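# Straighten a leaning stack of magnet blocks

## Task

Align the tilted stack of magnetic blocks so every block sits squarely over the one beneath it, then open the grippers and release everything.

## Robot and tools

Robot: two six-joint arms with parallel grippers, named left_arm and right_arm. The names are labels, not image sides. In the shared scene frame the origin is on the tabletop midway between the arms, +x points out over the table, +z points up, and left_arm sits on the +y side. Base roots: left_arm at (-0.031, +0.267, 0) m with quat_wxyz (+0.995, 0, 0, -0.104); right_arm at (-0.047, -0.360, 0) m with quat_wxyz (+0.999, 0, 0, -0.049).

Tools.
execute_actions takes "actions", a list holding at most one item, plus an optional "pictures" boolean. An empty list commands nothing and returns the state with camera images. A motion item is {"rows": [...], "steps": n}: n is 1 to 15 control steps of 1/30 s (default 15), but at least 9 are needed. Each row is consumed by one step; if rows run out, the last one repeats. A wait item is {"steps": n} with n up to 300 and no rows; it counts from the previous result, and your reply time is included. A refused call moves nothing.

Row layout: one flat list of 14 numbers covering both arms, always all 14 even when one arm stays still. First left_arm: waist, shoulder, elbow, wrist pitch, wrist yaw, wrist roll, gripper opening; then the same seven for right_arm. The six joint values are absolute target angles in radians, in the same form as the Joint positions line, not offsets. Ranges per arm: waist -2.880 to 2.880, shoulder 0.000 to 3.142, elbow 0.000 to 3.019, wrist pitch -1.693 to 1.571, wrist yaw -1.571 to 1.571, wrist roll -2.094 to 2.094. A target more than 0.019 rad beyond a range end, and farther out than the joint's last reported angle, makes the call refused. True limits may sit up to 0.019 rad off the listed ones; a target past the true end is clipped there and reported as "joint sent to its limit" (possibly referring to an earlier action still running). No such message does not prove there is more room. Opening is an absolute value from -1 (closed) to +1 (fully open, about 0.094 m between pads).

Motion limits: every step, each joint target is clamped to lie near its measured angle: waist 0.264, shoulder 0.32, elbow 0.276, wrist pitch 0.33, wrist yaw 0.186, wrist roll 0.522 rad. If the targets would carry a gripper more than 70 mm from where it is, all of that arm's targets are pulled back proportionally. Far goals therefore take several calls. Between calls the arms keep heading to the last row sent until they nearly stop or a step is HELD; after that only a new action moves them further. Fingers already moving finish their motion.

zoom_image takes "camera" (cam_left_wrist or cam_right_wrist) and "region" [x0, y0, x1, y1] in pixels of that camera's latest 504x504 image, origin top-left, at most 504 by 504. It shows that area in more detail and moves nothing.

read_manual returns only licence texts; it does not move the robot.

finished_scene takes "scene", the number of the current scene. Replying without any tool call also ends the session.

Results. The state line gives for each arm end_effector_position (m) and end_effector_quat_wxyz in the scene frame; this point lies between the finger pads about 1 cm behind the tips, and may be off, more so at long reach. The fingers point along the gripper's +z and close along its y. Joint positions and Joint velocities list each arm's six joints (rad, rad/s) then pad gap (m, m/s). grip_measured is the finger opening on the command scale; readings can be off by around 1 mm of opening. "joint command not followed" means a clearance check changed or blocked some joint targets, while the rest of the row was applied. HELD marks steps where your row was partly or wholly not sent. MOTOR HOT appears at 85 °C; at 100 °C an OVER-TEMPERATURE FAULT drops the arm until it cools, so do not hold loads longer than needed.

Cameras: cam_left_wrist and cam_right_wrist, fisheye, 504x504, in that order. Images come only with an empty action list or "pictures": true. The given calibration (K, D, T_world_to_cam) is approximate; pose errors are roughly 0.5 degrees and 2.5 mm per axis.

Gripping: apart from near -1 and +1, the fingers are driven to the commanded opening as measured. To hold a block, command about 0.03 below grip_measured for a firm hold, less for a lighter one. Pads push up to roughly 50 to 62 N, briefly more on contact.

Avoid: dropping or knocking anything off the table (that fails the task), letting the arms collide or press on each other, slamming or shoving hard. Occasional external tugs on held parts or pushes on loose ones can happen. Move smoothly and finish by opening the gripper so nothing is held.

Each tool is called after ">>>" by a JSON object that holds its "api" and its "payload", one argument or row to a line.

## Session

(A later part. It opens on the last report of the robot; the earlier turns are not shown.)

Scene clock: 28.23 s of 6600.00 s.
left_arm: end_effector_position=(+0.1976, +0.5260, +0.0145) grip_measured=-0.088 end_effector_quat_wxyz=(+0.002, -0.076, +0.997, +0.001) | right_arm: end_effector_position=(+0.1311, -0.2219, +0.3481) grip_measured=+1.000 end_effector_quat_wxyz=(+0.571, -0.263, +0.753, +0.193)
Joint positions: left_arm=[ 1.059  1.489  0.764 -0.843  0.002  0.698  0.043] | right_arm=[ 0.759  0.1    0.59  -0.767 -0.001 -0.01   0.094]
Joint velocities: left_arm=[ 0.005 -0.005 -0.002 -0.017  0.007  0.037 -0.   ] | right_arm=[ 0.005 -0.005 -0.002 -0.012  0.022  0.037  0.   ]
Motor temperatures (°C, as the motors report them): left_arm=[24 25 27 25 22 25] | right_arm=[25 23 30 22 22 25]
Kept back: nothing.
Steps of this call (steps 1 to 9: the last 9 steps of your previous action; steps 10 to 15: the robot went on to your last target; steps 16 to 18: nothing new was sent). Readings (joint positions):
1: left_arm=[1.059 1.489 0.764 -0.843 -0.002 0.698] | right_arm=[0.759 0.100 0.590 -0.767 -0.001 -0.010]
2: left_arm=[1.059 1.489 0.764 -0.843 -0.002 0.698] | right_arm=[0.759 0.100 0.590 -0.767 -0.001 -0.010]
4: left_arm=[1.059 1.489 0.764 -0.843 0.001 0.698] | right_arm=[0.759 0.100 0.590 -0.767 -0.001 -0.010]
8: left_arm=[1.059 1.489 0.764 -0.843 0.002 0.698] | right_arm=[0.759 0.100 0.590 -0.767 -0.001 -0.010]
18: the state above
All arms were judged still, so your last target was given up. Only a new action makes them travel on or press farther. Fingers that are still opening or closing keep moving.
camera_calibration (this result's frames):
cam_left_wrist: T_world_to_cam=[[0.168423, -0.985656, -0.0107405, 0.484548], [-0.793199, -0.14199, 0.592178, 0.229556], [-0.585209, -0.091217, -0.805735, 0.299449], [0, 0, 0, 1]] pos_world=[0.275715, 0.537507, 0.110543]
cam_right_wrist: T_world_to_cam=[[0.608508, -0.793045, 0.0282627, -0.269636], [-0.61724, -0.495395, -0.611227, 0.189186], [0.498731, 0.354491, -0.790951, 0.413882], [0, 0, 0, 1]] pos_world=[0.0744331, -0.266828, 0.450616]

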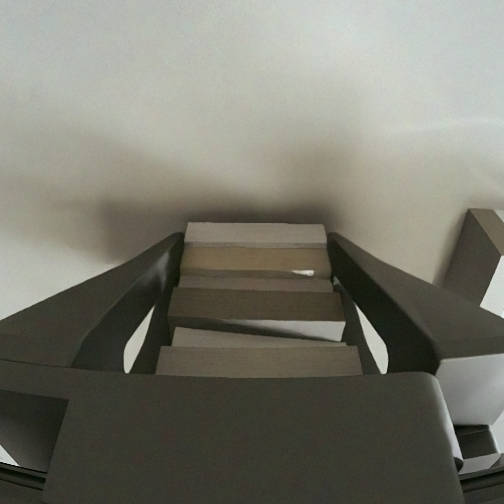

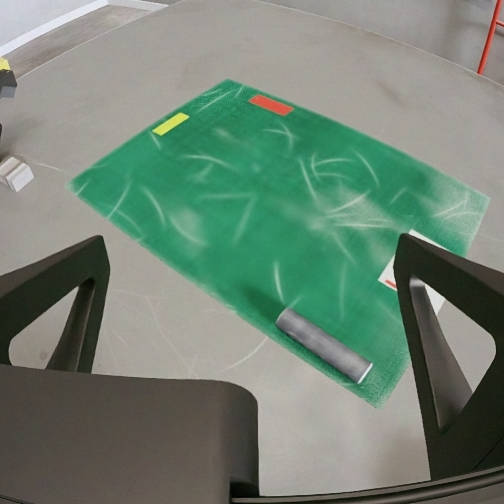

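>>> {"api": "execute_actions", "payload": {
  "actions": [
    {"rows":[[1.065,1.49,0.764,-0.84,0,0.70,0.5,0.75,0.1,0.6,-0.75,0,0,1],[1.065,1.49,0.764,-0.84,0,0.70,0.5,0.75,0.1,0.6,-0.75,0,0,1],[1.065,1.49,0.764,-0.84,0,0.70,0.5,0.75,0.1,0.6,-0.75,0,0,1],[1.065,1.49,0.764,-0.84,0,0.70,0.5,0.75,0.1,0.6,-0.75,0,0,1],[1.065,1.49,0.764,-0.84,0,0.70,0.5,0.75,0.1,0.6,-0.75,0,0,1],[1.065,1.49,0.764,-0.84,0,0.70,0.5,0.75,0.1,0.6,-0.75,0,0,1],[1.065,1.49,0.764,-0.84,0,-0.882,0.5,0.75,0.1,0.6,-0.75,0,0,1]]}
  ]
}}

>>> {"api": "execute_actions", "payload": {
  "actions": [
    {"steps":40}
  ],
  "pictures": true
}}

Scene clock: 28.90 s of 6600.00 s.
left_arm: end_effector_position=(+0.1976, +0.5260, +0.0145) grip_measured=+0.497 end_effector_quat_wxyz=(+0.002, -0.076, +0.997, +0.001) | right_arm: end_effector_position=(+0.1311, -0.2219, +0.3481) grip_measured=+1.000 end_effector_quat_wxyz=(+0.571, -0.263, +0.753, +0.193)
Joint positions: left_arm=[ 1.059  1.489  0.764 -0.843  0.002  0.698  0.07 ] | right_arm=[ 0.759  0.1    0.59  -0.767 -0.001 -0.01   0.094]
Joint velocities: left_arm=[-0.015 -0.005  0.002 -0.007 -0.066 -0.037  0.002] | right_arm=[-0.015 -0.015 -0.007  0.022 -0.007 -0.007  0.   ]
Motor temperatures (°C, as the motors report them): left_arm=[24 25 27 25 22 25] | right_arm=[25 23 31 22 22 25]
Steps of this call (steps 1 to 14: nothing new was sent; steps 15 to 20: the first 6 steps of this action). Readings (joint positions):
15: left_arm=[1.059 1.489 0.764 -0.843 0.002 0.698] | right_arm=[0.759 0.100 0.590 -0.767 -0.001 -0.010]
16: left_arm=[1.059 1.489 0.764 -0.843 0.002 0.698] | right_arm=[0.759 0.100 0.590 -0.767 -0.001 -0.010]
18: left_arm=[1.059 1.489 0.764 -0.843 0.002 0.698] | right_arm=[0.759 0.100 0.590 -0.767 -0.001 -0.010]
20: the state above

Scene clock: 30.23 s of 6600.00 s.
left_arm: end_effector_position=(+0.1975, +0.5261, +0.0145) grip_measured=+0.498 end_effector_quat_wxyz=(-0.002, +0.759, -0.651, +0.001) | right_arm: end_effector_position=(+0.1311, -0.2219, +0.3481) grip_measured=+1.000 end_effector_quat_wxyz=(+0.571, -0.263, +0.753, +0.193)
Joint positions: left_arm=[ 1.059  1.489  0.764 -0.843  0.001 -0.874  0.07 ] | right_arm=[ 0.759  0.1    0.59  -0.767 -0.001 -0.01   0.094]
Joint velocities: left_arm=[-0.015 -0.005 -0.002 -0.027 -0.095 -0.022 -0.001] | right_arm=[ 0.024 -0.015 -0.012 -0.012 -0.037  0.037  0.   ]
Motor temperatures (°C, as the motors report them): left_arm=[24 25 26 25 22 25] | right_arm=[25 23 31 22 22 25]
Kept back: nothing.
Steps of this call (steps 1 to 9: the last 9 steps of your previous action; steps 10 to 40: the robot went on to your last target). Readings (joint positions):
1: left_arm=[1.059 1.489 0.764 -0.843 0.002 0.621] | right_arm=[0.759 0.100 0.590 -0.767 -0.001 -0.010]
2: left_arm=[1.059 1.489 0.764 -0.843 0.002 0.522] | right_arm=[0.759 0.100 0.590 -0.767 -0.001 -0.010]
4: left_arm=[1.059 1.489 0.764 -0.843 0.002 0.325] | right_arm=[0.759 0.100 0.590 -0.767 -0.001 -0.010]
8: left_arm=[1.059 1.489 0.764 -0.843 0.002 -0.070] | right_arm=[0.759 0.100 0.590 -0.767 -0.001 -0.010]
40: the state above
camera_calibration (this result's frames):
cam_left_wrist: T_world_to_cam=[[0.985548, 0.16927, -0.00658905, -0.284423], [0.139985, -0.791906, 0.594382, 0.387066], [0.0953931, -0.586714, -0.804156, 0.425632], [0, 0, 0, 1]] pos_world=[0.185527, 0.604388, 0.110335]
cam_right_wrist: T_world_to_cam=[[0.608508, -0.793045, 0.0282627, -0.269636], [-0.61724, -0.495395, -0.611227, 0.189186], [0.498731, 0.354491, -0.790951, 0.413882], [0, 0, 0, 1]] pos_world=[0.0744331, -0.266828, 0.450616]

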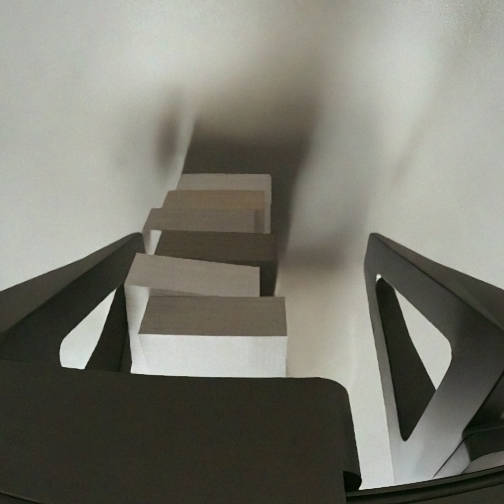

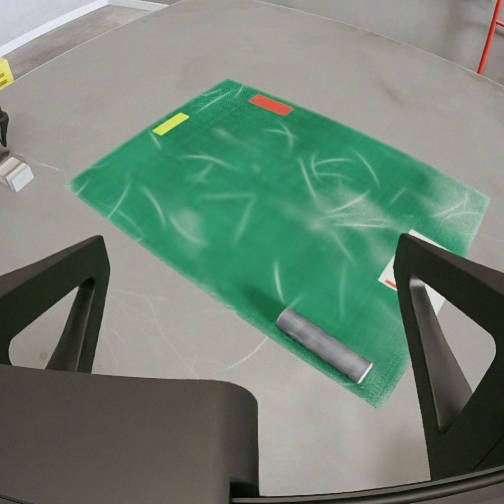

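>>> {"api": "execute_actions", "payload": {
  "actions": [
    {"rows":[[1.065,1.49,0.764,-0.84,0,-0.878,0.47,0.75,0.1,0.6,-0.75,0,0,1],[1.065,1.49,0.764,-0.84,0,-0.878,0.44,0.75,0.1,0.6,-0.75,0,0,1],[1.065,1.49,0.764,-0.84,0,-0.878,0.41,0.75,0.1,0.6,-0.75,0,0,1],[1.065,1.49,0.764,-0.84,0,-0.878,0.38,0.75,0.1,0.6,-0.75,0,0,1],[1.065,1.49,0.764,-0.84,0,-0.878,0.35,0.75,0.1,0.6,-0.75,0,0,1],[1.065,1.49,0.764,-0.84,0,-0.878,0.32,0.75,0.1,0.6,-0.75,0,0,1],[1.065,1.49,0.764,-0.84,0,-0.878,0.29,0.75,0.1,0.6,-0.75,0,0,1],[1.065,1.49,0.764,-0.84,0,-0.878,0.26,0.75,0.1,0.6,-0.75,0,0,1],[1.065,1.49,0.764,-0.84,0,-0.878,0.23,0.75,0.1,0.6,-0.75,0,0,1],[1.065,1.49,0.764,-0.84,0,-0.878,0.20,0.75,0.1,0.6,-0.75,0,0,1],[1.065,1.49,0.764,-0.84,0,-0.878,0.17,0.75,0.1,0.6,-0.75,0,0,1],[1.065,1.49,0.764,-0.84,0,-0.878,0.14,0.75,0.1,0.6,-0.75,0,0,1],[1.065,1.49,0.764,-0.84,0,-0.878,0.11,0.75,0.1,0.6,-0.75,0,0,1],[1.065,1.49,0.764,-0.84,0,-0.878,0.08,0.75,0.1,0.6,-0.75,0,0,1],[1.065,1.49,0.764,-0.84,0,-0.878,0.05,0.75,0.1,0.6,-0.75,0,0,1]]}
  ]
}}

>>> {"api": "execute_actions", "payload": {
  "actions": [
    {"rows":[[1.065,1.49,0.764,-0.84,0,-0.878,0.02,0.75,0.1,0.6,-0.75,0,0,1],[1.065,1.49,0.764,-0.84,0,-0.878,-0.01,0.75,0.1,0.6,-0.75,0,0,1],[1.065,1.49,0.764,-0.84,0,-0.878,-0.04,0.75,0.1,0.6,-0.75,0,0,1],[1.065,1.49,0.764,-0.84,0,-0.878,-0.07,0.75,0.1,0.6,-0.75,0,0,1],[1.065,1.49,0.764,-0.84,0,-0.878,-0.10,0.75,0.1,0.6,-0.75,0,0,1],[1.065,1.49,0.764,-0.84,0,-0.878,-0.13,0.75,0.1,0.6,-0.75,0,0,1],[1.065,1.49,0.764,-0.84,0,-0.878,-0.16,0.75,0.1,0.6,-0.75,0,0,1],[1.065,1.49,0.764,-0.84,0,-0.878,-0.19,0.75,0.1,0.6,-0.75,0,0,1],[1.065,1.49,0.764,-0.84,0,-0.878,-0.22,0.75,0.1,0.6,-0.75,0,0,1],[1.065,1.49,0.764,-0.84,0,-0.878,-0.25,0.75,0.1,0.6,-0.75,0,0,1],[1.065,1.49,0.764,-0.84,0,-0.878,-0.28,0.75,0.1,0.6,-0.75,0,0,1],[1.065,1.49,0.764,-0.84,0,-0.878,-0.31,0.75,0.1,0.6,-0.75,0,0,1],[1.065,1.49,0.764,-0.84,0,-0.878,-0.34,0.75,0.1,0.6,-0.75,0,0,1],[1.065,1.49,0.764,-0.84,0,-0.878,-0.37,0.75,0.1,0.6,-0.75,0,0,1],[1.065,1.49,0.764,-0.84,0,-0.878,-0.40,0.75,0.1,0.6,-0.75,0,0,1]]}
  ]
}}

>>> {"api": "execute_actions", "payload": {
  "actions": [
    {"steps":18}
  ],
  "pictures": true
}}

Scene clock: 31.27 s of 6600.00 s.
left_arm: end_effector_position=(+0.1975, +0.5261, +0.0145) grip_measured=+0.336 end_effector_quat_wxyz=(-0.002, +0.759, -0.651, +0.001) | right_arm: end_effector_position=(+0.1311, -0.2219, +0.3481) grip_measured=+1.000 end_effector_quat_wxyz=(+0.571, -0.263, +0.753, +0.193)
Joint positions: left_arm=[ 1.059  1.489  0.764 -0.843  0.001 -0.874  0.063] | right_arm=[ 0.759  0.1    0.59  -0.767 -0.001 -0.01   0.094]
Joint velocities: left_arm=[-0.005 -0.005  0.017  0.002  0.007 -0.037 -0.028] | right_arm=[-0.005 -0.005 -0.002 -0.002 -0.022 -0.051  0.   ]
Motor temperatures (°C, as the motors report them): left_arm=[24 25 26 25 22 25] | right_arm=[25 23 31 22 22 25]
Steps of this call (steps 1 to 15: the robot went on to your last target; steps 16 to 25: nothing new was sent; steps 26 to 31: the first 6 steps of this action). Readings (joint positions):
26: left_arm=[1.059 1.489 0.764 -0.843 0.001 -0.874] | right_arm=[0.759 0.100 0.590 -0.767 -0.001 -0.010]
27: left_arm=[1.059 1.489 0.764 -0.843 0.001 -0.874] | right_arm=[0.759 0.100 0.590 -0.767 -0.001 -0.010]
29: left_arm=[1.059 1.489 0.764 -0.843 0.001 -0.874] | right_arm=[0.759 0.100 0.590 -0.767 -0.001 -0.010]
31: the state above

Scene clock: 31.77 s of 6600.00 s.
left_arm: end_effector_position=(+0.1966, +0.5262, +0.0142) grip_measured=-0.113 end_effector_quat_wxyz=(-0.001, +0.759, -0.651, -0.002) | right_arm: end_effector_position=(+0.1311, -0.2219, +0.3481) grip_measured=+1.000 end_effector_quat_wxyz=(+0.571, -0.263, +0.753, +0.193)
Joint positions: left_arm=[ 1.059  1.489  0.763 -0.843 -0.003 -0.874  0.042] | right_arm=[ 0.759  0.1    0.59  -0.767 -0.001 -0.01   0.094]
Joint velocities: left_arm=[-0.005  0.005  0.007 -0.002 -0.066  0.051 -0.029] | right_arm=[-0.015 -0.024  0.007 -0.012 -0.022  0.022  0.   ]
Motor temperatures (°C, as the motors report them): left_arm=[24 25 26 25 22 25] | right_arm=[25 23 31 22 22 25]
Steps of this call (steps 1 to 9: the last 9 steps of your previous action; steps 10 to 15: the first 6 steps of this action). Readings (joint positions):
10: left_arm=[1.059 1.489 0.763 -0.843 -0.002 -0.874] | right_arm=[0.759 0.100 0.590 -0.767 -0.001 -0.010]
11: left_arm=[1.059 1.489 0.763 -0.843 -0.002 -0.874] | right_arm=[0.759 0.100 0.590 -0.767 -0.001 -0.010]
13: left_arm=[1.059 1.489 0.763 -0.843 -0.003 -0.874] | right_arm=[0.759 0.100 0.590 -0.767 -0.001 -0.010]
15: the state above

Scene clock: 32.37 s of 6600.00 s.
left_arm: end_effector_position=(+0.1966, +0.5261, +0.0142) grip_measured=-0.397 end_effector_quat_wxyz=(-0.001, +0.759, -0.651, -0.001) | right_arm: end_effector_position=(+0.1311, -0.2219, +0.3481) grip_measured=+1.000 end_effector_quat_wxyz=(+0.571, -0.263, +0.753, +0.193)
Joint positions: left_arm=[ 1.059  1.489  0.763 -0.843 -0.003 -0.874  0.028] | right_arm=[ 0.759  0.1    0.59  -0.767 -0.001 -0.01   0.094]
Joint velocities: left_arm=[ 0.005  0.005 -0.007 -0.002 -0.022  0.007 -0.   ] | right_arm=[ 0.005 -0.005  0.002 -0.027 -0.037 -0.037  0.   ]
Motor temperatures (°C, as the motors report them): left_arm=[24 25 26 25 22 25] | right_arm=[25 23 31 22 22 25]
Kept back: nothing.
Steps of this call (steps 1 to 9: the last 9 steps of your previous action; steps 10 to 15: the robot went on to your last target; steps 16 to 18: nothing new was sent). Readings (joint positions):
1: left_arm=[1.059 1.489 0.763 -0.843 -0.003 -0.874] | right_arm=[0.759 0.100 0.590 -0.767 -0.001 -0.010]
2: left_arm=[1.059 1.489 0.763 -0.843 -0.003 -0.874] | right_arm=[0.759 0.100 0.590 -0.767 -0.001 -0.010]
4: left_arm=[1.059 1.489 0.763 -0.843 -0.004 -0.874] | right_arm=[0.759 0.100 0.590 -0.767 -0.001 -0.010]
8: left_arm=[1.059 1.489 0.763 -0.843 -0.004 -0.874] | right_arm=[0.759 0.100 0.590 -0.767 -0.001 -0.010]
18: the state above
All arms were judged still, so your last target was given up. Only a new action makes them travel on or press farther. Fingers that are still opening or closing keep moving.
camera_calibration (this result's frames):
cam_left_wrist: T_world_to_cam=[[0.985384, 0.170049, -0.0101136, -0.283856], [0.142916, -0.792929, 0.592316, 0.387419], [0.0927035, -0.585104, -0.805642, 0.425187], [0, 0, 0, 1]] pos_world=[0.184922, 0.604243, 0.110203]
cam_right_wrist: T_world_to_cam=[[0.608508, -0.793045, 0.0282627, -0.269636], [-0.61724, -0.495395, -0.611227, 0.189186], [0.498731, 0.354491, -0.790951, 0.413882], [0, 0, 0, 1]] pos_world=[0.0744331, -0.266828, 0.450616]

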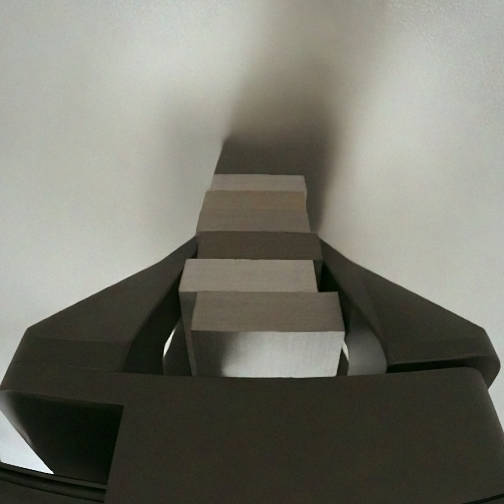

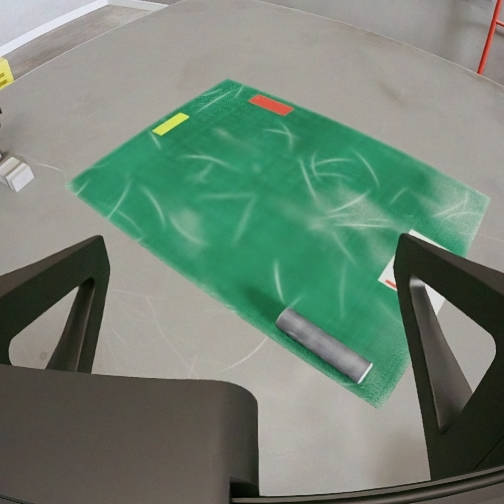

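>>> {"api": "execute_actions", "payload": {
  "actions": [
    {"rows":[[1.065,1.49,0.764,-0.84,0,-0.878,-0.42,0.75,0.1,0.6,-0.75,0,0,1],[1.065,1.49,0.764,-0.84,0,-0.878,-0.44,0.75,0.1,0.6,-0.75,0,0,1],[1.065,1.49,0.764,-0.84,0,-0.878,-0.46,0.75,0.1,0.6,-0.75,0,0,1],[1.065,1.49,0.764,-0.84,0,-0.878,-0.48,0.75,0.1,0.6,-0.75,0,0,1],[1.065,1.49,0.764,-0.84,0,-0.878,-0.50,0.75,0.1,0.6,-0.75,0,0,1]],"steps":10}
  ]
}}

>>> {"api": "execute_actions", "payload": {
  "actions": [
    {"steps":12}
  ],
  "pictures": true
}}

Scene clock: 32.77 s of 6600.00 s.
left_arm: end_effector_position=(+0.1967, +0.5260, +0.0142) grip_measured=-0.409 end_effector_quat_wxyz=(-0.001, +0.759, -0.651, -0.001) | right_arm: end_effector_position=(+0.1311, -0.2219, +0.3481) grip_measured=+1.000 end_effector_quat_wxyz=(+0.571, -0.263, +0.753, +0.193)
Joint positions: left_arm=[ 1.059  1.489  0.763 -0.843 -0.002 -0.874  0.028] | right_arm=[ 0.759  0.1    0.59  -0.767 -0.001 -0.01   0.094]
Joint velocities: left_arm=[-0.015  0.005 -0.007 -0.017 -0.007  0.007 -0.015] | right_arm=[-0.015 -0.005 -0.002 -0.017 -0.007 -0.022  0.   ]
Motor temperatures (°C, as the motors report them): left_arm=[24 25 26 25 22 25] | right_arm=[25 23 31 22 22 25]
Steps of this call (steps 1 to 11: nothing new was sent; step 12: the first step of this action). Readings (joint positions):
12: the state above

Scene clock: 33.17 s of 6600.00 s.
left_arm: end_effector_position=(+0.1967, +0.5260, +0.0142) grip_measured=-0.438 end_effector_quat_wxyz=(-0.001, +0.759, -0.651, -0.001) | right_arm: end_effector_position=(+0.1311, -0.2219, +0.3481) grip_measured=+1.000 end_effector_quat_wxyz=(+0.571, -0.263, +0.753, +0.193)
Joint positions: left_arm=[ 1.059  1.489  0.763 -0.843 -0.002 -0.874  0.026] | right_arm=[ 0.759  0.1    0.59  -0.767 -0.001 -0.01   0.094]
Joint velocities: left_arm=[-0.015 -0.005 -0.002  0.002 -0.007 -0.007  0.001] | right_arm=[ 0.005 -0.005  0.002  0.002  0.007 -0.037  0.   ]
Motor temperatures (°C, as the motors report them): left_arm=[24 25 26 25 22 25] | right_arm=[25 23 31 22 22 25]
Kept back: nothing.
Steps of this call (steps 1 to 9: the last 9 steps of your previous action; steps 10 to 12: the robot went on to your last target). Readings (joint positions):
1: left_arm=[1.059 1.489 0.763 -0.843 -0.002 -0.874] | right_arm=[0.759 0.100 0.590 -0.767 -0.001 -0.010]
2: left_arm=[1.059 1.489 0.763 -0.843 -0.002 -0.874] | right_arm=[0.759 0.100 0.590 -0.767 -0.001 -0.010]
4: left_arm=[1.059 1.489 0.763 -0.843 -0.002 -0.874] | right_arm=[0.759 0.100 0.590 -0.767 -0.001 -0.010]
8: left_arm=[1.059 1.489 0.763 -0.843 -0.002 -0.874] | right_arm=[0.759 0.100 0.590 -0.767 -0.001 -0.010]
12: the state above
camera_calibration (this result's frames):
cam_left_wrist: T_world_to_cam=[[0.985392, 0.170039, -0.00939506, -0.283986], [0.142405, -0.792482, 0.593038, 0.38715], [0.0933943, -0.585713, -0.80512, 0.425274], [0, 0, 0, 1]] pos_world=[0.184987, 0.604186, 0.110134]
cam_right_wrist: T_world_to_cam=[[0.608508, -0.793045, 0.0282627, -0.269636], [-0.61724, -0.495395, -0.611227, 0.189186], [0.498731, 0.354491, -0.790951, 0.413882], [0, 0, 0, 1]] pos_world=[0.0744331, -0.266828, 0.450616]

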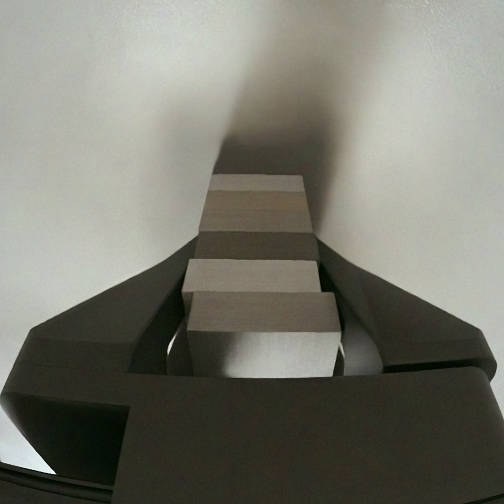

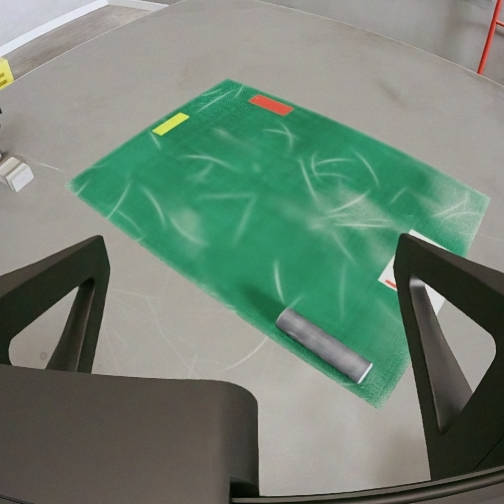

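>>> {"api": "execute_actions", "payload": {
  "actions": [
    {"rows":[[1.065,1.49,0.764,-0.84,0,-0.878,0.3,0.75,0.1,0.6,-0.75,0,0,1],[1.065,1.49,0.764,-0.84,0,-0.878,0.3,0.75,0.1,0.6,-0.75,0,0,1],[1.065,1.49,0.764,-0.84,0,-0.878,0.3,0.75,0.1,0.6,-0.75,0,0,1],[1.065,1.49,0.764,-0.84,0,-0.878,0.3,0.75,0.1,0.6,-0.75,0,0,1],[1.065,1.49,0.764,-0.84,0,-0.878,0.3,0.75,0.1,0.6,-0.75,0,0,1],[1.065,1.49,0.764,-0.84,0,-0.878,0.3,0.75,0.1,0.6,-0.75,0,0,1],[1.065,1.49,0.764,-0.84,0,-0.878,0.3,0.75,0.1,0.6,-0.75,0,0,1],[1.065,1.49,0.764,-0.84,0,0.705,0.3,0.75,0.1,0.6,-0.75,0,0,1]]}
  ]
}}

>>> {"api": "execute_actions", "payload": {
  "actions": [
    {"steps":36}
  ]
}}

>>> {"api": "execute_actions", "payload": {
  "actions": [
    {"rows":[[1.065,1.49,0.764,-0.84,0,0.705,0.2,0.75,0.1,0.6,-0.75,0,0,1],[1.065,1.49,0.764,-0.84,0,0.705,0.12,0.75,0.1,0.6,-0.75,0,0,1],[1.065,1.49,0.764,-0.84,0,0.705,0.06,0.75,0.1,0.6,-0.75,0,0,1],[1.065,1.49,0.764,-0.84,0,0.705,0.02,0.75,0.1,0.6,-0.75,0,0,1],[1.065,1.49,0.764,-0.84,0,0.705,0.0,0.75,0.1,0.6,-0.75,0,0,1],[1.065,1.49,0.764,-0.84,0,0.705,-0.02,0.75,0.1,0.6,-0.75,0,0,1],[1.065,1.49,0.764,-0.84,0,0.705,-0.04,0.75,0.1,0.6,-0.75,0,0,1],[1.065,1.49,0.764,-0.84,0,0.705,-0.06,0.75,0.1,0.6,-0.75,0,0,1],[1.065,1.49,0.764,-0.84,0,0.705,-0.08,0.75,0.1,0.6,-0.75,0,0,1],[1.065,1.49,0.764,-0.84,0,0.705,-0.10,0.75,0.1,0.6,-0.75,0,0,1],[1.065,1.49,0.764,-0.84,0,0.705,-0.12,0.75,0.1,0.6,-0.75,0,0,1],[1.065,1.49,0.764,-0.84,0,0.705,-0.14,0.75,0.1,0.6,-0.75,0,0,1],[1.065,1.49,0.764,-0.84,0,0.705,-0.16,0.75,0.1,0.6,-0.75,0,0,1]]}
  ]
}}

>>> {"api": "execute_actions", "payload": {
  "actions": [
    {"steps":14}
  ],
  "pictures": true
}}

Scene clock: 34.37 s of 6600.00 s.
left_arm: end_effector_position=(+0.1967, +0.5260, +0.0142) grip_measured=+0.297 end_effector_quat_wxyz=(-0.001, +0.759, -0.651, -0.001) | right_arm: end_effector_position=(+0.1311, -0.2219, +0.3481) grip_measured=+1.000 end_effector_quat_wxyz=(+0.571, -0.263, +0.753, +0.193)
Joint positions: left_arm=[ 1.059  1.489  0.763 -0.843 -0.002 -0.874  0.061] | right_arm=[ 0.759  0.1    0.59  -0.767 -0.001 -0.01   0.094]
Joint velocities: left_arm=[-0.005 -0.005  0.002 -0.032  0.007 -0.051  0.001] | right_arm=[ 0.005  0.005 -0.017  0.017  0.007  0.007  0.   ]
Motor temperatures (°C, as the motors report them): left_arm=[24 25 26 25 22 25] | right_arm=[25 23 31 22 22 25]
Steps of this call (steps 1 to 15: the robot went on to your last target; steps 16 to 30: nothing new was sent; steps 31 to 36: the first 6 steps of this action). Readings (joint positions):
31: left_arm=[1.059 1.489 0.763 -0.843 -0.002 -0.874] | right_arm=[0.759 0.100 0.590 -0.767 -0.001 -0.010]
32: left_arm=[1.059 1.489 0.763 -0.843 -0.002 -0.874] | right_arm=[0.759 0.100 0.590 -0.767 -0.001 -0.010]
34: left_arm=[1.059 1.489 0.763 -0.843 -0.002 -0.874] | right_arm=[0.759 0.100 0.590 -0.767 -0.001 -0.010]
36: the state above

Scene clock: 35.57 s of 6600.00 s.
left_arm: end_effector_position=(+0.1966, +0.5261, +0.0142) grip_measured=+0.298 end_effector_quat_wxyz=(+0.000, -0.077, +0.997, +0.001) | right_arm: end_effector_position=(+0.1311, -0.2219, +0.3481) grip_measured=+1.000 end_effector_quat_wxyz=(+0.571, -0.263, +0.753, +0.193)
Joint positions: left_arm=[ 1.059  1.489  0.763 -0.843 -0.002  0.695  0.061] | right_arm=[ 0.759  0.1    0.59  -0.767 -0.001 -0.01   0.094]
Joint velocities: left_arm=[ 0.005 -0.005  0.012 -0.022  0.007 -0.022 -0.   ] | right_arm=[-0.005 -0.015  0.002  0.002 -0.037 -0.007  0.   ]
Motor temperatures (°C, as the motors report them): left_arm=[24 26 26 25 22 25] | right_arm=[25 23 31 22 22 25]
Kept back: nothing.
Steps of this call (steps 1 to 9: the last 9 steps of your previous action; steps 10 to 36: the robot went on to your last target). Readings (joint positions):
1: left_arm=[1.059 1.489 0.763 -0.843 -0.002 -0.874] | right_arm=[0.759 0.100 0.590 -0.767 -0.001 -0.010]
2: left_arm=[1.059 1.489 0.763 -0.843 -0.002 -0.797] | right_arm=[0.759 0.100 0.590 -0.767 -0.001 -0.010]
4: left_arm=[1.059 1.489 0.763 -0.843 -0.002 -0.599] | right_arm=[0.759 0.100 0.590 -0.767 -0.001 -0.010]
8: left_arm=[1.059 1.489 0.763 -0.843 -0.002 -0.205] | right_arm=[0.759 0.100 0.590 -0.767 -0.001 -0.010]
36: the state above

Scene clock: 35.77 s of 6600.00 s.
left_arm: end_effector_position=(+0.1966, +0.5261, +0.0142) grip_measured=-0.008 end_effector_quat_wxyz=(+0.000, -0.076, +0.997, +0.001) | right_arm: end_effector_position=(+0.1311, -0.2219, +0.3481) grip_measured=+1.000 end_effector_quat_wxyz=(+0.571, -0.263, +0.753, +0.193)
Joint positions: left_arm=[ 1.059  1.489  0.763 -0.843 -0.002  0.697  0.047] | right_arm=[ 0.759  0.1    0.59  -0.767 -0.001 -0.01   0.094]
Joint velocities: left_arm=[-0.005 -0.005 -0.002 -0.002  0.007  0.022 -0.022] | right_arm=[ 0.005 -0.005 -0.002  0.007  0.007  0.007  0.   ]
Motor temperatures (°C, as the motors report them): left_arm=[24 26 26 25 22 25] | right_arm=[25 23 31 22 22 25]
Steps of this call (steps 1 to 6: the first 6 steps of this action). Readings (joint positions):
1: left_arm=[1.059 1.489 0.763 -0.843 -0.002 0.696] | right_arm=[0.759 0.100 0.590 -0.767 -0.001 -0.010]
2: left_arm=[1.059 1.489 0.763 -0.843 -0.002 0.696] | right_arm=[0.759 0.100 0.590 -0.767 -0.001 -0.010]
4: left_arm=[1.059 1.489 0.763 -0.843 -0.002 0.697] | right_arm=[0.759 0.100 0.590 -0.767 -0.001 -0.010]
6: the state above

Scene clock: 36.23 s of 6600.00 s.
left_arm: end_effector_position=(+0.1967, +0.5260, +0.0142) grip_measured=-0.084 end_effector_quat_wxyz=(+0.000, -0.076, +0.997, +0.001) | right_arm: end_effector_position=(+0.1311, -0.2219, +0.3481) grip_measured=+1.000 end_effector_quat_wxyz=(+0.571, -0.263, +0.753, +0.193)
Joint positions: left_arm=[ 1.059  1.489  0.763 -0.843 -0.001  0.697  0.043] | right_arm=[ 0.759  0.1    0.59  -0.767 -0.001 -0.01   0.094]
Joint velocities: left_arm=[ 0.015 -0.005 -0.007 -0.027 -0.066  0.007 -0.   ] | right_arm=[-0.015 -0.005 -0.002 -0.017  0.037  0.066  0.   ]
Motor temperatures (°C, as the motors report them): left_arm=[24 26 26 25 22 25] | right_arm=[25 23 31 22 22 25]
Kept back: nothing.
Steps of this call (steps 1 to 9: the last 9 steps of your previous action; steps 10 to 14: the robot went on to your last target). Readings (joint positions):
1: left_arm=[1.059 1.489 0.763 -0.843 -0.002 0.697] | right_arm=[0.759 0.100 0.590 -0.767 -0.001 -0.010]
2: left_arm=[1.059 1.489 0.763 -0.843 -0.002 0.697] | right_arm=[0.759 0.100 0.590 -0.767 -0.001 -0.010]
4: left_arm=[1.059 1.489 0.763 -0.843 -0.001 0.697] | right_arm=[0.759 0.100 0.590 -0.767 -0.001 -0.010]
8: left_arm=[1.059 1.489 0.763 -0.843 -0.001 0.697] | right_arm=[0.759 0.100 0.590 -0.767 -0.001 -0.010]
14: the state above
camera_calibration (this result's frames):
cam_left_wrist: T_world_to_cam=[[0.169524, -0.985448, -0.0123919, 0.484393], [-0.791226, -0.143587, 0.594427, 0.229481], [-0.587556, -0.0909647, -0.804054, 0.298981], [0, 0, 0, 1]] pos_world=[0.275124, 0.537491, 0.10999]
cam_right_wrist: T_world_to_cam=[[0.608508, -0.793045, 0.0282627, -0.269636], [-0.61724, -0.495395, -0.611227, 0.189186], [0.498731, 0.354491, -0.790951, 0.413882], [0, 0, 0, 1]] pos_world=[0.0744331, -0.266828, 0.450616]

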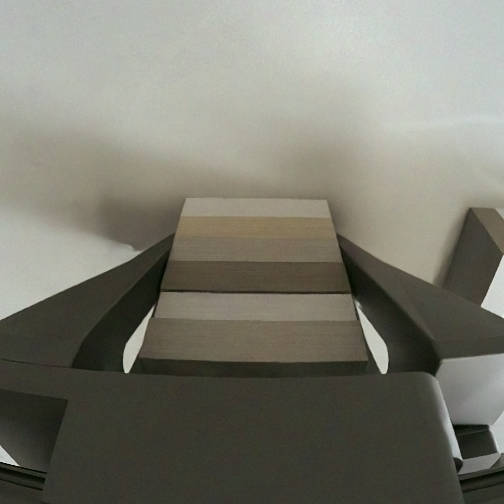

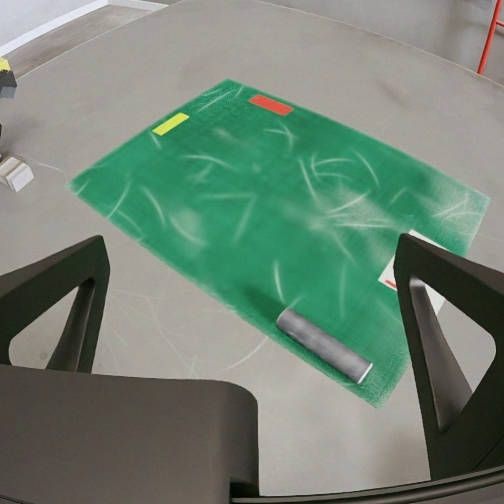

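>>> {"api": "execute_actions", "payload": {
  "actions": [
    {"rows":[[1.065,1.49,0.764,-0.84,0,0.705,0.3,0.75,0.1,0.6,-0.75,0,0,1],[1.065,1.49,0.764,-0.84,0,0.705,0.3,0.75,0.1,0.6,-0.75,0,0,1],[1.065,1.49,0.764,-0.84,0,0.705,0.3,0.75,0.1,0.6,-0.75,0,0,1],[1.065,1.49,0.764,-0.84,0,0.705,0.3,0.75,0.1,0.6,-0.75,0,0,1],[1.065,1.47,0.78,-0.85,0,0.705,0.3,0.75,0.1,0.6,-0.75,0,0,1],[1.065,1.46,0.786,-0.86,0,0.705,0.3,0.75,0.1,0.6,-0.75,0,0,1],[1.065,1.455,0.792,-0.875,0,0.705,0.3,0.75,0.1,0.6,-0.75,0,0,1],[1.065,1.45,0.798,-0.89,0,0.705,0.3,0.75,0.1,0.6,-0.75,0,0,1],[1.065,1.445,0.802,-0.90,0,0.705,0.3,0.75,0.1,0.6,-0.75,0,0,1],[1.065,1.44,0.805,-0.915,0,0.705,0.3,0.75,0.1,0.6,-0.75,0,0,1],[1.065,1.44,0.805,-0.925,0,0.705,0.3,0.75,0.1,0.6,-0.75,0,0,1]]}
  ]
}}

>>> {"api": "execute_actions", "payload": {
  "actions": [
    {"steps":22}
  ],
  "pictures": true
}}

Scene clock: 37.17 s of 6600.00 s.
left_arm: end_effector_position=(+0.1966, +0.5259, +0.0144) grip_measured=+0.297 end_effector_quat_wxyz=(+0.000, -0.076, +0.997, +0.001) | right_arm: end_effector_position=(+0.1311, -0.2219, +0.3481) grip_measured=+1.000 end_effector_quat_wxyz=(+0.571, -0.263, +0.753, +0.193)
Joint positions: left_arm=[ 1.059  1.488  0.763 -0.844 -0.001  0.698  0.061] | right_arm=[ 0.759  0.1    0.59  -0.767 -0.001 -0.01   0.094]
Joint velocities: left_arm=[-0.005 -0.015  0.002 -0.061 -0.022  0.022  0.001] | right_arm=[-0.005 -0.005 -0.007  0.012 -0.022  0.007  0.   ]
Motor temperatures (°C, as the motors report them): left_arm=[24 26 26 25 22 25] | right_arm=[25 23 31 22 22 25]
Steps of this call (steps 1 to 15: the robot went on to your last target; steps 16 to 22: nothing new was sent; steps 23 to 28: the first 6 steps of this action). Readings (joint positions):
23: left_arm=[1.059 1.489 0.763 -0.843 -0.001 0.698] | right_arm=[0.759 0.100 0.590 -0.767 -0.001 -0.010]
24: left_arm=[1.059 1.489 0.763 -0.843 -0.001 0.698] | right_arm=[0.759 0.100 0.590 -0.767 -0.001 -0.010]
26: left_arm=[1.059 1.489 0.763 -0.843 -0.001 0.698] | right_arm=[0.759 0.100 0.590 -0.767 -0.001 -0.010]
28: the state above

Scene clock: 37.90 s of 6600.00 s.
left_arm: end_effector_position=(+0.1880, +0.5161, +0.0249) grip_measured=+0.298 end_effector_quat_wxyz=(-0.012, -0.076, +0.997, -0.011) | right_arm: end_effector_position=(+0.1311, -0.2219, +0.3481) grip_measured=+1.000 end_effector_quat_wxyz=(+0.571, -0.263, +0.753, +0.193)
Joint positions: left_arm=[ 1.059  1.456  0.763 -0.912 -0.001  0.698  0.061] | right_arm=[ 0.759  0.1    0.59  -0.767 -0.001 -0.01   0.094]
Joint velocities: left_arm=[-0.015  0.005  0.007  0.007  0.037  0.007  0.001] | right_arm=[ 0.015  0.015 -0.017  0.002  0.037  0.066  0.   ]
Motor temperatures (°C, as the motors report them): left_arm=[24 26 26 25 22 25] | right_arm=[25 23 31 22 22 25]
Kept back: nothing.
Steps of this call (steps 1 to 9: the last 9 steps of your previous action; steps 10 to 22: the robot went on to your last target). Readings (joint positions):
1: left_arm=[1.059 1.487 0.763 -0.849 -0.001 0.698] | right_arm=[0.759 0.100 0.590 -0.767 -0.001 -0.010]
2: left_arm=[1.059 1.484 0.763 -0.858 -0.001 0.698] | right_arm=[0.759 0.100 0.590 -0.767 -0.001 -0.010]
4: left_arm=[1.059 1.476 0.763 -0.880 -0.001 0.698] | right_arm=[0.759 0.100 0.590 -0.767 -0.001 -0.010]
8: left_arm=[1.059 1.458 0.763 -0.911 -0.001 0.698] | right_arm=[0.759 0.100 0.590 -0.767 -0.001 -0.010]
22: the state above
camera_calibration (this result's frames):
cam_left_wrist: T_world_to_cam=[[0.169121, -0.985543, 0.0101591, 0.475768], [-0.77695, -0.12697, 0.616626, 0.202997], [-0.606422, -0.112178, -0.78719, 0.315584], [0, 0, 0, 1]] pos_world=[0.268633, 0.530066, 0.118418]
cam_right_wrist: T_world_to_cam=[[0.608508, -0.793045, 0.0282627, -0.269636], [-0.61724, -0.495395, -0.611227, 0.189186], [0.498731, 0.354491, -0.790951, 0.413882], [0, 0, 0, 1]] pos_world=[0.0744331, -0.266828, 0.450616]

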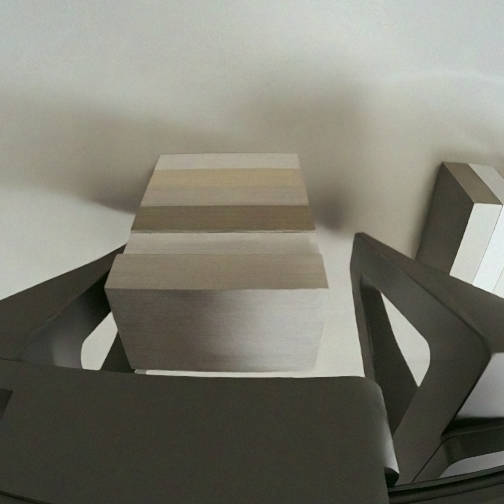

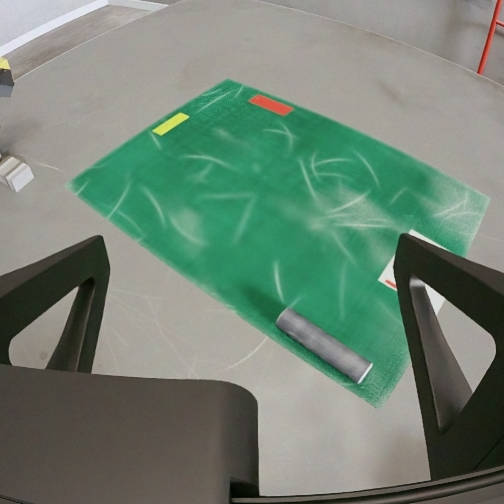

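>>> {"api": "execute_actions", "payload": {
  "actions": [
    {"rows":[[1.065,1.424,0.83,-0.925,0,0.705,0.5,0.75,0.1,0.6,-0.75,0,0,1]]}
  ]
}}

>>> {"api": "execute_actions", "payload": {
  "actions": [
    {"steps":18}
  ]
}}

Scene clock: 38.97 s of 6600.00 s.
left_arm: end_effector_position=(+0.1935, +0.5224, +0.0327) grip_measured=+0.498 end_effector_quat_wxyz=(-0.004, -0.076, +0.997, -0.003) | right_arm: end_effector_position=(+0.1311, -0.2219, +0.3481) grip_measured=+1.000 end_effector_quat_wxyz=(+0.571, -0.263, +0.753, +0.193)
Joint positions: left_arm=[ 1.059  1.447  0.78  -0.915 -0.001  0.698  0.07 ] | right_arm=[ 0.759  0.1    0.59  -0.767 -0.001 -0.01   0.094]
Joint velocities: left_arm=[-0.015 -0.073  0.056 -0.007  0.022 -0.037 -0.   ] | right_arm=[ 0.005 -0.005 -0.002  0.012 -0.037 -0.022  0.   ]
Motor temperatures (°C, as the motors report them): left_arm=[24 26 27 25 22 25] | right_arm=[25 23 31 22 22 25]
Steps of this call (steps 1 to 15: the robot went on to your last target; steps 16 to 26: nothing new was sent; steps 27 to 32: the first 6 steps of this action). Readings (joint positions):
27: left_arm=[1.059 1.455 0.765 -0.913 -0.001 0.698] | right_arm=[0.759 0.100 0.590 -0.767 -0.001 -0.010]
28: left_arm=[1.059 1.455 0.767 -0.914 -0.001 0.698] | right_arm=[0.759 0.100 0.590 -0.767 -0.001 -0.010]
30: left_arm=[1.059 1.451 0.774 -0.915 -0.001 0.698] | right_arm=[0.759 0.100 0.590 -0.767 -0.001 -0.010]
32: the state above

Scene clock: 39.57 s of 6600.00 s.
left_arm: end_effector_position=(+0.1953, +0.5244, +0.0358) grip_measured=+0.498 end_effector_quat_wxyz=(-0.001, -0.076, +0.997, +0.000) | right_arm: end_effector_position=(+0.1311, -0.2219, +0.3481) grip_measured=+1.000 end_effector_quat_wxyz=(+0.571, -0.263, +0.753, +0.193)
Joint positions: left_arm=[ 1.059  1.441  0.785 -0.915 -0.001  0.698  0.07 ] | right_arm=[ 0.759  0.1    0.59  -0.767 -0.001 -0.01   0.094]
Joint velocities: left_arm=[-0.015  0.005  0.017  0.002 -0.022 -0.022  0.   ] | right_arm=[-0.015 -0.015 -0.017 -0.007 -0.037 -0.007  0.   ]
Motor temperatures (°C, as the motors report them): left_arm=[24 26 27 25 22 25] | right_arm=[25 23 31 22 22 25]
Kept back: nothing.
Steps of this call (steps 1 to 9: the last 9 steps of your previous action; steps 10 to 15: the robot went on to your last target; steps 16 to 18: nothing new was sent). Readings (joint positions):
1: left_arm=[1.059 1.444 0.783 -0.915 -0.001 0.698] | right_arm=[0.759 0.100 0.590 -0.767 -0.001 -0.010]
2: left_arm=[1.059 1.443 0.784 -0.915 -0.001 0.698] | right_arm=[0.759 0.100 0.590 -0.767 -0.001 -0.010]
4: left_arm=[1.059 1.441 0.785 -0.915 -0.001 0.698] | right_arm=[0.759 0.100 0.590 -0.767 -0.001 -0.010]
8: left_arm=[1.059 1.441 0.785 -0.915 -0.001 0.698] | right_arm=[0.759 0.100 0.590 -0.767 -0.001 -0.010]
18: the state above
All arms were judged still, so your last target was given up. Only a new action makes them travel on or press farther. Fingers that are still opening or closing keep moving.

Need +2 mm radial: q3 +0.004.

>>> {"api": "execute_actions", "payload": {
  "actions": [
    {"rows":[[1.065,1.43,0.837,-0.92,0,0.705,0.05,0.75,0.1,0.6,-0.75,0,0,1]]}
  ]
}}

>>> {"api": "execute_actions", "payload": {
  "actions": [
    {"steps":15}
  ],
  "pictures": true
}}

Scene clock: 40.03 s of 6600.00 s.
left_arm: end_effector_position=(+0.1953, +0.5244, +0.0358) grip_measured=+0.053 end_effector_quat_wxyz=(-0.001, -0.076, +0.997, +0.000) | right_arm: end_effector_position=(+0.1311, -0.2219, +0.3481) grip_measured=+1.000 end_effector_quat_wxyz=(+0.571, -0.263, +0.753, +0.193)
Joint positions: left_arm=[ 1.059  1.441  0.785 -0.915 -0.001  0.698  0.049] | right_arm=[ 0.759  0.1    0.59  -0.767 -0.001 -0.01   0.094]
Joint velocities: left_arm=[ 0.005 -0.005  0.002 -0.012 -0.007  0.007 -0.001] | right_arm=[-0.005 -0.015 -0.002  0.007 -0.007  0.022  0.   ]
Motor temperatures (°C, as the motors report them): left_arm=[24 26 27 25 22 25] | right_arm=[25 23 31 22 22 25]
Steps of this call (steps 1 to 8: nothing new was sent; steps 9 to 14: the first 6 steps of this action). Readings (joint positions):
9: left_arm=[1.059 1.441 0.785 -0.915 -0.001 0.698] | right_arm=[0.759 0.100 0.590 -0.767 -0.001 -0.010]
10: left_arm=[1.059 1.441 0.785 -0.915 -0.001 0.698] | right_arm=[0.759 0.100 0.590 -0.767 -0.001 -0.010]
12: left_arm=[1.059 1.441 0.785 -0.915 -0.001 0.698] | right_arm=[0.759 0.100 0.590 -0.767 -0.001 -0.010]
14: the state above

Scene clock: 40.53 s of 6600.00 s.
left_arm: end_effector_position=(+0.1953, +0.5244, +0.0358) grip_measured=+0.052 end_effector_quat_wxyz=(-0.001, -0.076, +0.997, +0.000) | right_arm: end_effector_position=(+0.1311, -0.2219, +0.3481) grip_measured=+1.000 end_effector_quat_wxyz=(+0.571, -0.263, +0.753, +0.193)
Joint positions: left_arm=[ 1.059  1.441  0.785 -0.915 -0.001  0.698  0.049] | right_arm=[ 0.759  0.1    0.59  -0.767 -0.001 -0.01   0.094]
Joint velocities: left_arm=[ 0.015 -0.005  0.007  0.012  0.022 -0.037 -0.   ] | right_arm=[-0.005 -0.034 -0.002 -0.007  0.037  0.051  0.   ]
Motor temperatures (°C, as the motors report them): left_arm=[24 26 27 25 22 25] | right_arm=[25 23 31 22 22 25]
Kept back: nothing.
Steps of this call (steps 1 to 9: the last 9 steps of your previous action; steps 10 to 15: the robot went on to your last target). Readings (joint positions):
1: left_arm=[1.059 1.441 0.785 -0.915 -0.001 0.698] | right_arm=[0.759 0.100 0.590 -0.767 -0.001 -0.010]
2: left_arm=[1.059 1.441 0.785 -0.915 -0.001 0.698] | right_arm=[0.759 0.100 0.590 -0.767 -0.001 -0.010]
4: left_arm=[1.059 1.441 0.785 -0.915 -0.001 0.698] | right_arm=[0.759 0.100 0.590 -0.767 -0.001 -0.010]
8: left_arm=[1.059 1.441 0.785 -0.915 -0.001 0.698] | right_arm=[0.759 0.100 0.590 -0.767 -0.001 -0.010]
15: the state above
All arms were judged still, so your last target was given up. Only a new action makes them travel on or press farther. Fingers that are still opening or closing keep moving.
camera_calibration (this result's frames):
cam_left_wrist: T_world_to_cam=[[0.168749, -0.985603, -0.0104726, 0.483507], [-0.790136, -0.141619, 0.596347, 0.213991], [-0.589245, -0.0923581, -0.802658, 0.316425], [0, 0, 0, 1]] pos_world=[0.273942, 0.536076, 0.131432]
cam_right_wrist: T_world_to_cam=[[0.608508, -0.793045, 0.0282627, -0.269636], [-0.61724, -0.495395, -0.611227, 0.189186], [0.498731, 0.354491, -0.790951, 0.413882], [0, 0, 0, 1]] pos_world=[0.0744331, -0.266828, 0.450616]

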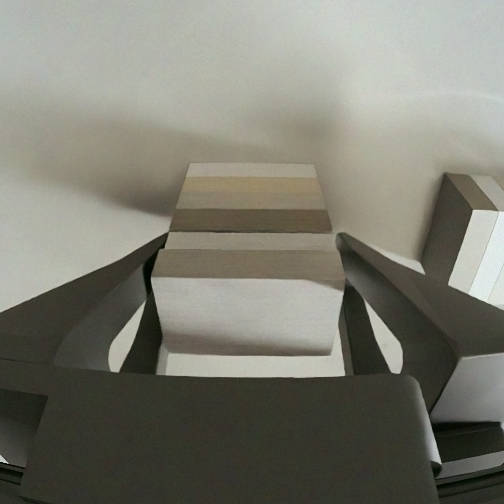

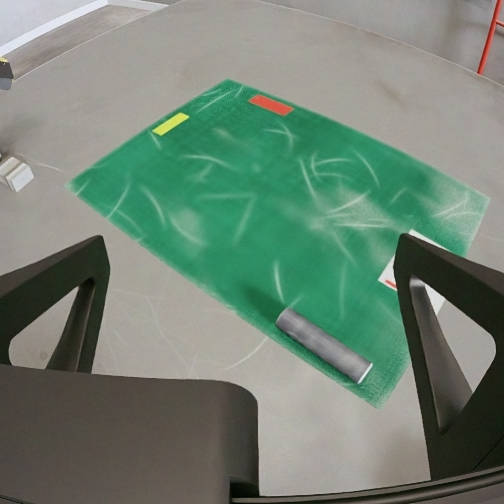

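>>> {"api": "execute_actions", "payload": {
  "actions": [
    {"rows":[[1.065,1.43,0.852,-0.92,0,0.705,0.05,0.75,0.1,0.6,-0.75,0,0,1],[1.065,1.43,0.852,-0.92,0,0.705,0.05,0.75,0.1,0.6,-0.75,0,0,1],[1.065,1.43,0.83,-0.92,0,0.705,0.05,0.75,0.1,0.6,-0.75,0,0,1]]}
  ]
}}

Scene clock: 41.07 s of 6600.00 s.
left_arm: end_effector_position=(+0.1972, +0.5266, +0.0377) grip_measured=+0.052 end_effector_quat_wxyz=(+0.001, -0.076, +0.997, +0.002) | right_arm: end_effector_position=(+0.1311, -0.2219, +0.3481) grip_measured=+1.000 end_effector_quat_wxyz=(+0.571, -0.263, +0.753, +0.193)
Joint positions: left_arm=[ 1.059  1.441  0.791 -0.915 -0.001  0.698  0.049] | right_arm=[ 0.759  0.1    0.59  -0.767 -0.001 -0.01   0.094]
Joint velocities: left_arm=[-0.015 -0.015  0.007 -0.002  0.051 -0.022 -0.   ] | right_arm=[-0.005  0.005 -0.007 -0.007  0.022  0.066  0.   ]
Motor temperatures (°C, as the motors report them): left_arm=[24 26 27 25 22 25] | right_arm=[25 23 31 22 22 25]
Steps of this call (steps 1 to 10: nothing new was sent; steps 11 to 16: the first 6 steps of this action). Readings (joint positions):
11: left_arm=[1.059 1.441 0.786 -0.915 -0.001 0.698] | right_arm=[0.759 0.100 0.590 -0.767 -0.001 -0.010]
12: left_arm=[1.059 1.441 0.788 -0.915 -0.001 0.698] | right_arm=[0.759 0.100 0.590 -0.767 -0.001 -0.010]
14: left_arm=[1.059 1.441 0.791 -0.915 -0.001 0.698] | right_arm=[0.759 0.100 0.590 -0.767 -0.001 -0.010]
16: the state above

Now q4 slightly down, then close.

>>> {"api": "execute_actions", "payload": {
  "actions": [
    {"rows":[[1.065,1.43,0.82,-0.932,0,0.705,0.03,0.75,0.1,0.6,-0.75,0,0,1]]}
  ]
}}

>>> {"api": "execute_actions", "payload": {
  "actions": [
    {"steps":10}
  ]
}}

Scene clock: 41.57 s of 6600.00 s.
left_arm: end_effector_position=(+0.1962, +0.5254, +0.0377) grip_measured=+0.032 end_effector_quat_wxyz=(-0.001, -0.076, +0.997, +0.000) | right_arm: end_effector_position=(+0.1311, -0.2219, +0.3481) grip_measured=+1.000 end_effector_quat_wxyz=(+0.571, -0.263, +0.753, +0.193)
Joint positions: left_arm=[ 1.059  1.441  0.791 -0.922 -0.001  0.698  0.048] | right_arm=[ 0.759  0.1    0.59  -0.767 -0.001 -0.01   0.094]
Joint velocities: left_arm=[ 0.005  0.005  0.007 -0.007 -0.037 -0.007 -0.001] | right_arm=[-0.005  0.005 -0.002  0.007 -0.037  0.066  0.   ]
Motor temperatures (°C, as the motors report them): left_arm=[24 26 27 25 22 25] | right_arm=[25 23 31 22 22 25]
Steps of this call (steps 1 to 9: the last 9 steps of your previous action; steps 10 to 15: the first 6 steps of this action). Readings (joint positions):
10: left_arm=[1.059 1.441 0.791 -0.916 -0.001 0.698] | right_arm=[0.759 0.100 0.590 -0.767 -0.001 -0.010]
11: left_arm=[1.059 1.441 0.791 -0.919 -0.001 0.698] | right_arm=[0.759 0.100 0.590 -0.767 -0.001 -0.010]
13: left_arm=[1.059 1.441 0.791 -0.921 -0.001 0.698] | right_arm=[0.759 0.100 0.590 -0.767 -0.001 -0.010]
15: the state above

Scene clock: 41.90 s of 6600.00 s.
left_arm: end_effector_position=(+0.1961, +0.5254, +0.0377) grip_measured=+0.032 end_effector_quat_wxyz=(-0.001, -0.076, +0.997, -0.000) | right_arm: end_effector_position=(+0.1311, -0.2219, +0.3481) grip_measured=+1.000 end_effector_quat_wxyz=(+0.571, -0.263, +0.753, +0.193)
Joint positions: left_arm=[ 1.059  1.441  0.791 -0.922 -0.001  0.698  0.048] | right_arm=[ 0.759  0.1    0.59  -0.767 -0.001 -0.01   0.094]
Joint velocities: left_arm=[-0.005 -0.015 -0.002 -0.002  0.051  0.037  0.   ] | right_arm=[-0.015  0.015 -0.002  0.027 -0.022  0.007  0.   ]
Motor temperatures (°C, as the motors report them): left_arm=[24 26 27 25 22 25] | right_arm=[25 23 31 22 22 25]
Kept back: nothing.
Steps of this call (steps 1 to 9: the last 9 steps of your previous action; step 10: the robot went on to your last target). Readings (joint positions):
1: left_arm=[1.059 1.441 0.791 -0.922 -0.001 0.698] | right_arm=[0.759 0.100 0.590 -0.767 -0.001 -0.010]
2: left_arm=[1.059 1.441 0.791 -0.922 -0.001 0.698] | right_arm=[0.759 0.100 0.590 -0.767 -0.001 -0.010]
4: left_arm=[1.059 1.441 0.791 -0.922 -0.001 0.698] | right_arm=[0.759 0.100 0.590 -0.767 -0.001 -0.010]
8: left_arm=[1.059 1.441 0.791 -0.922 -0.001 0.698] | right_arm=[0.759 0.100 0.590 -0.767 -0.001 -0.010]
10: the state above


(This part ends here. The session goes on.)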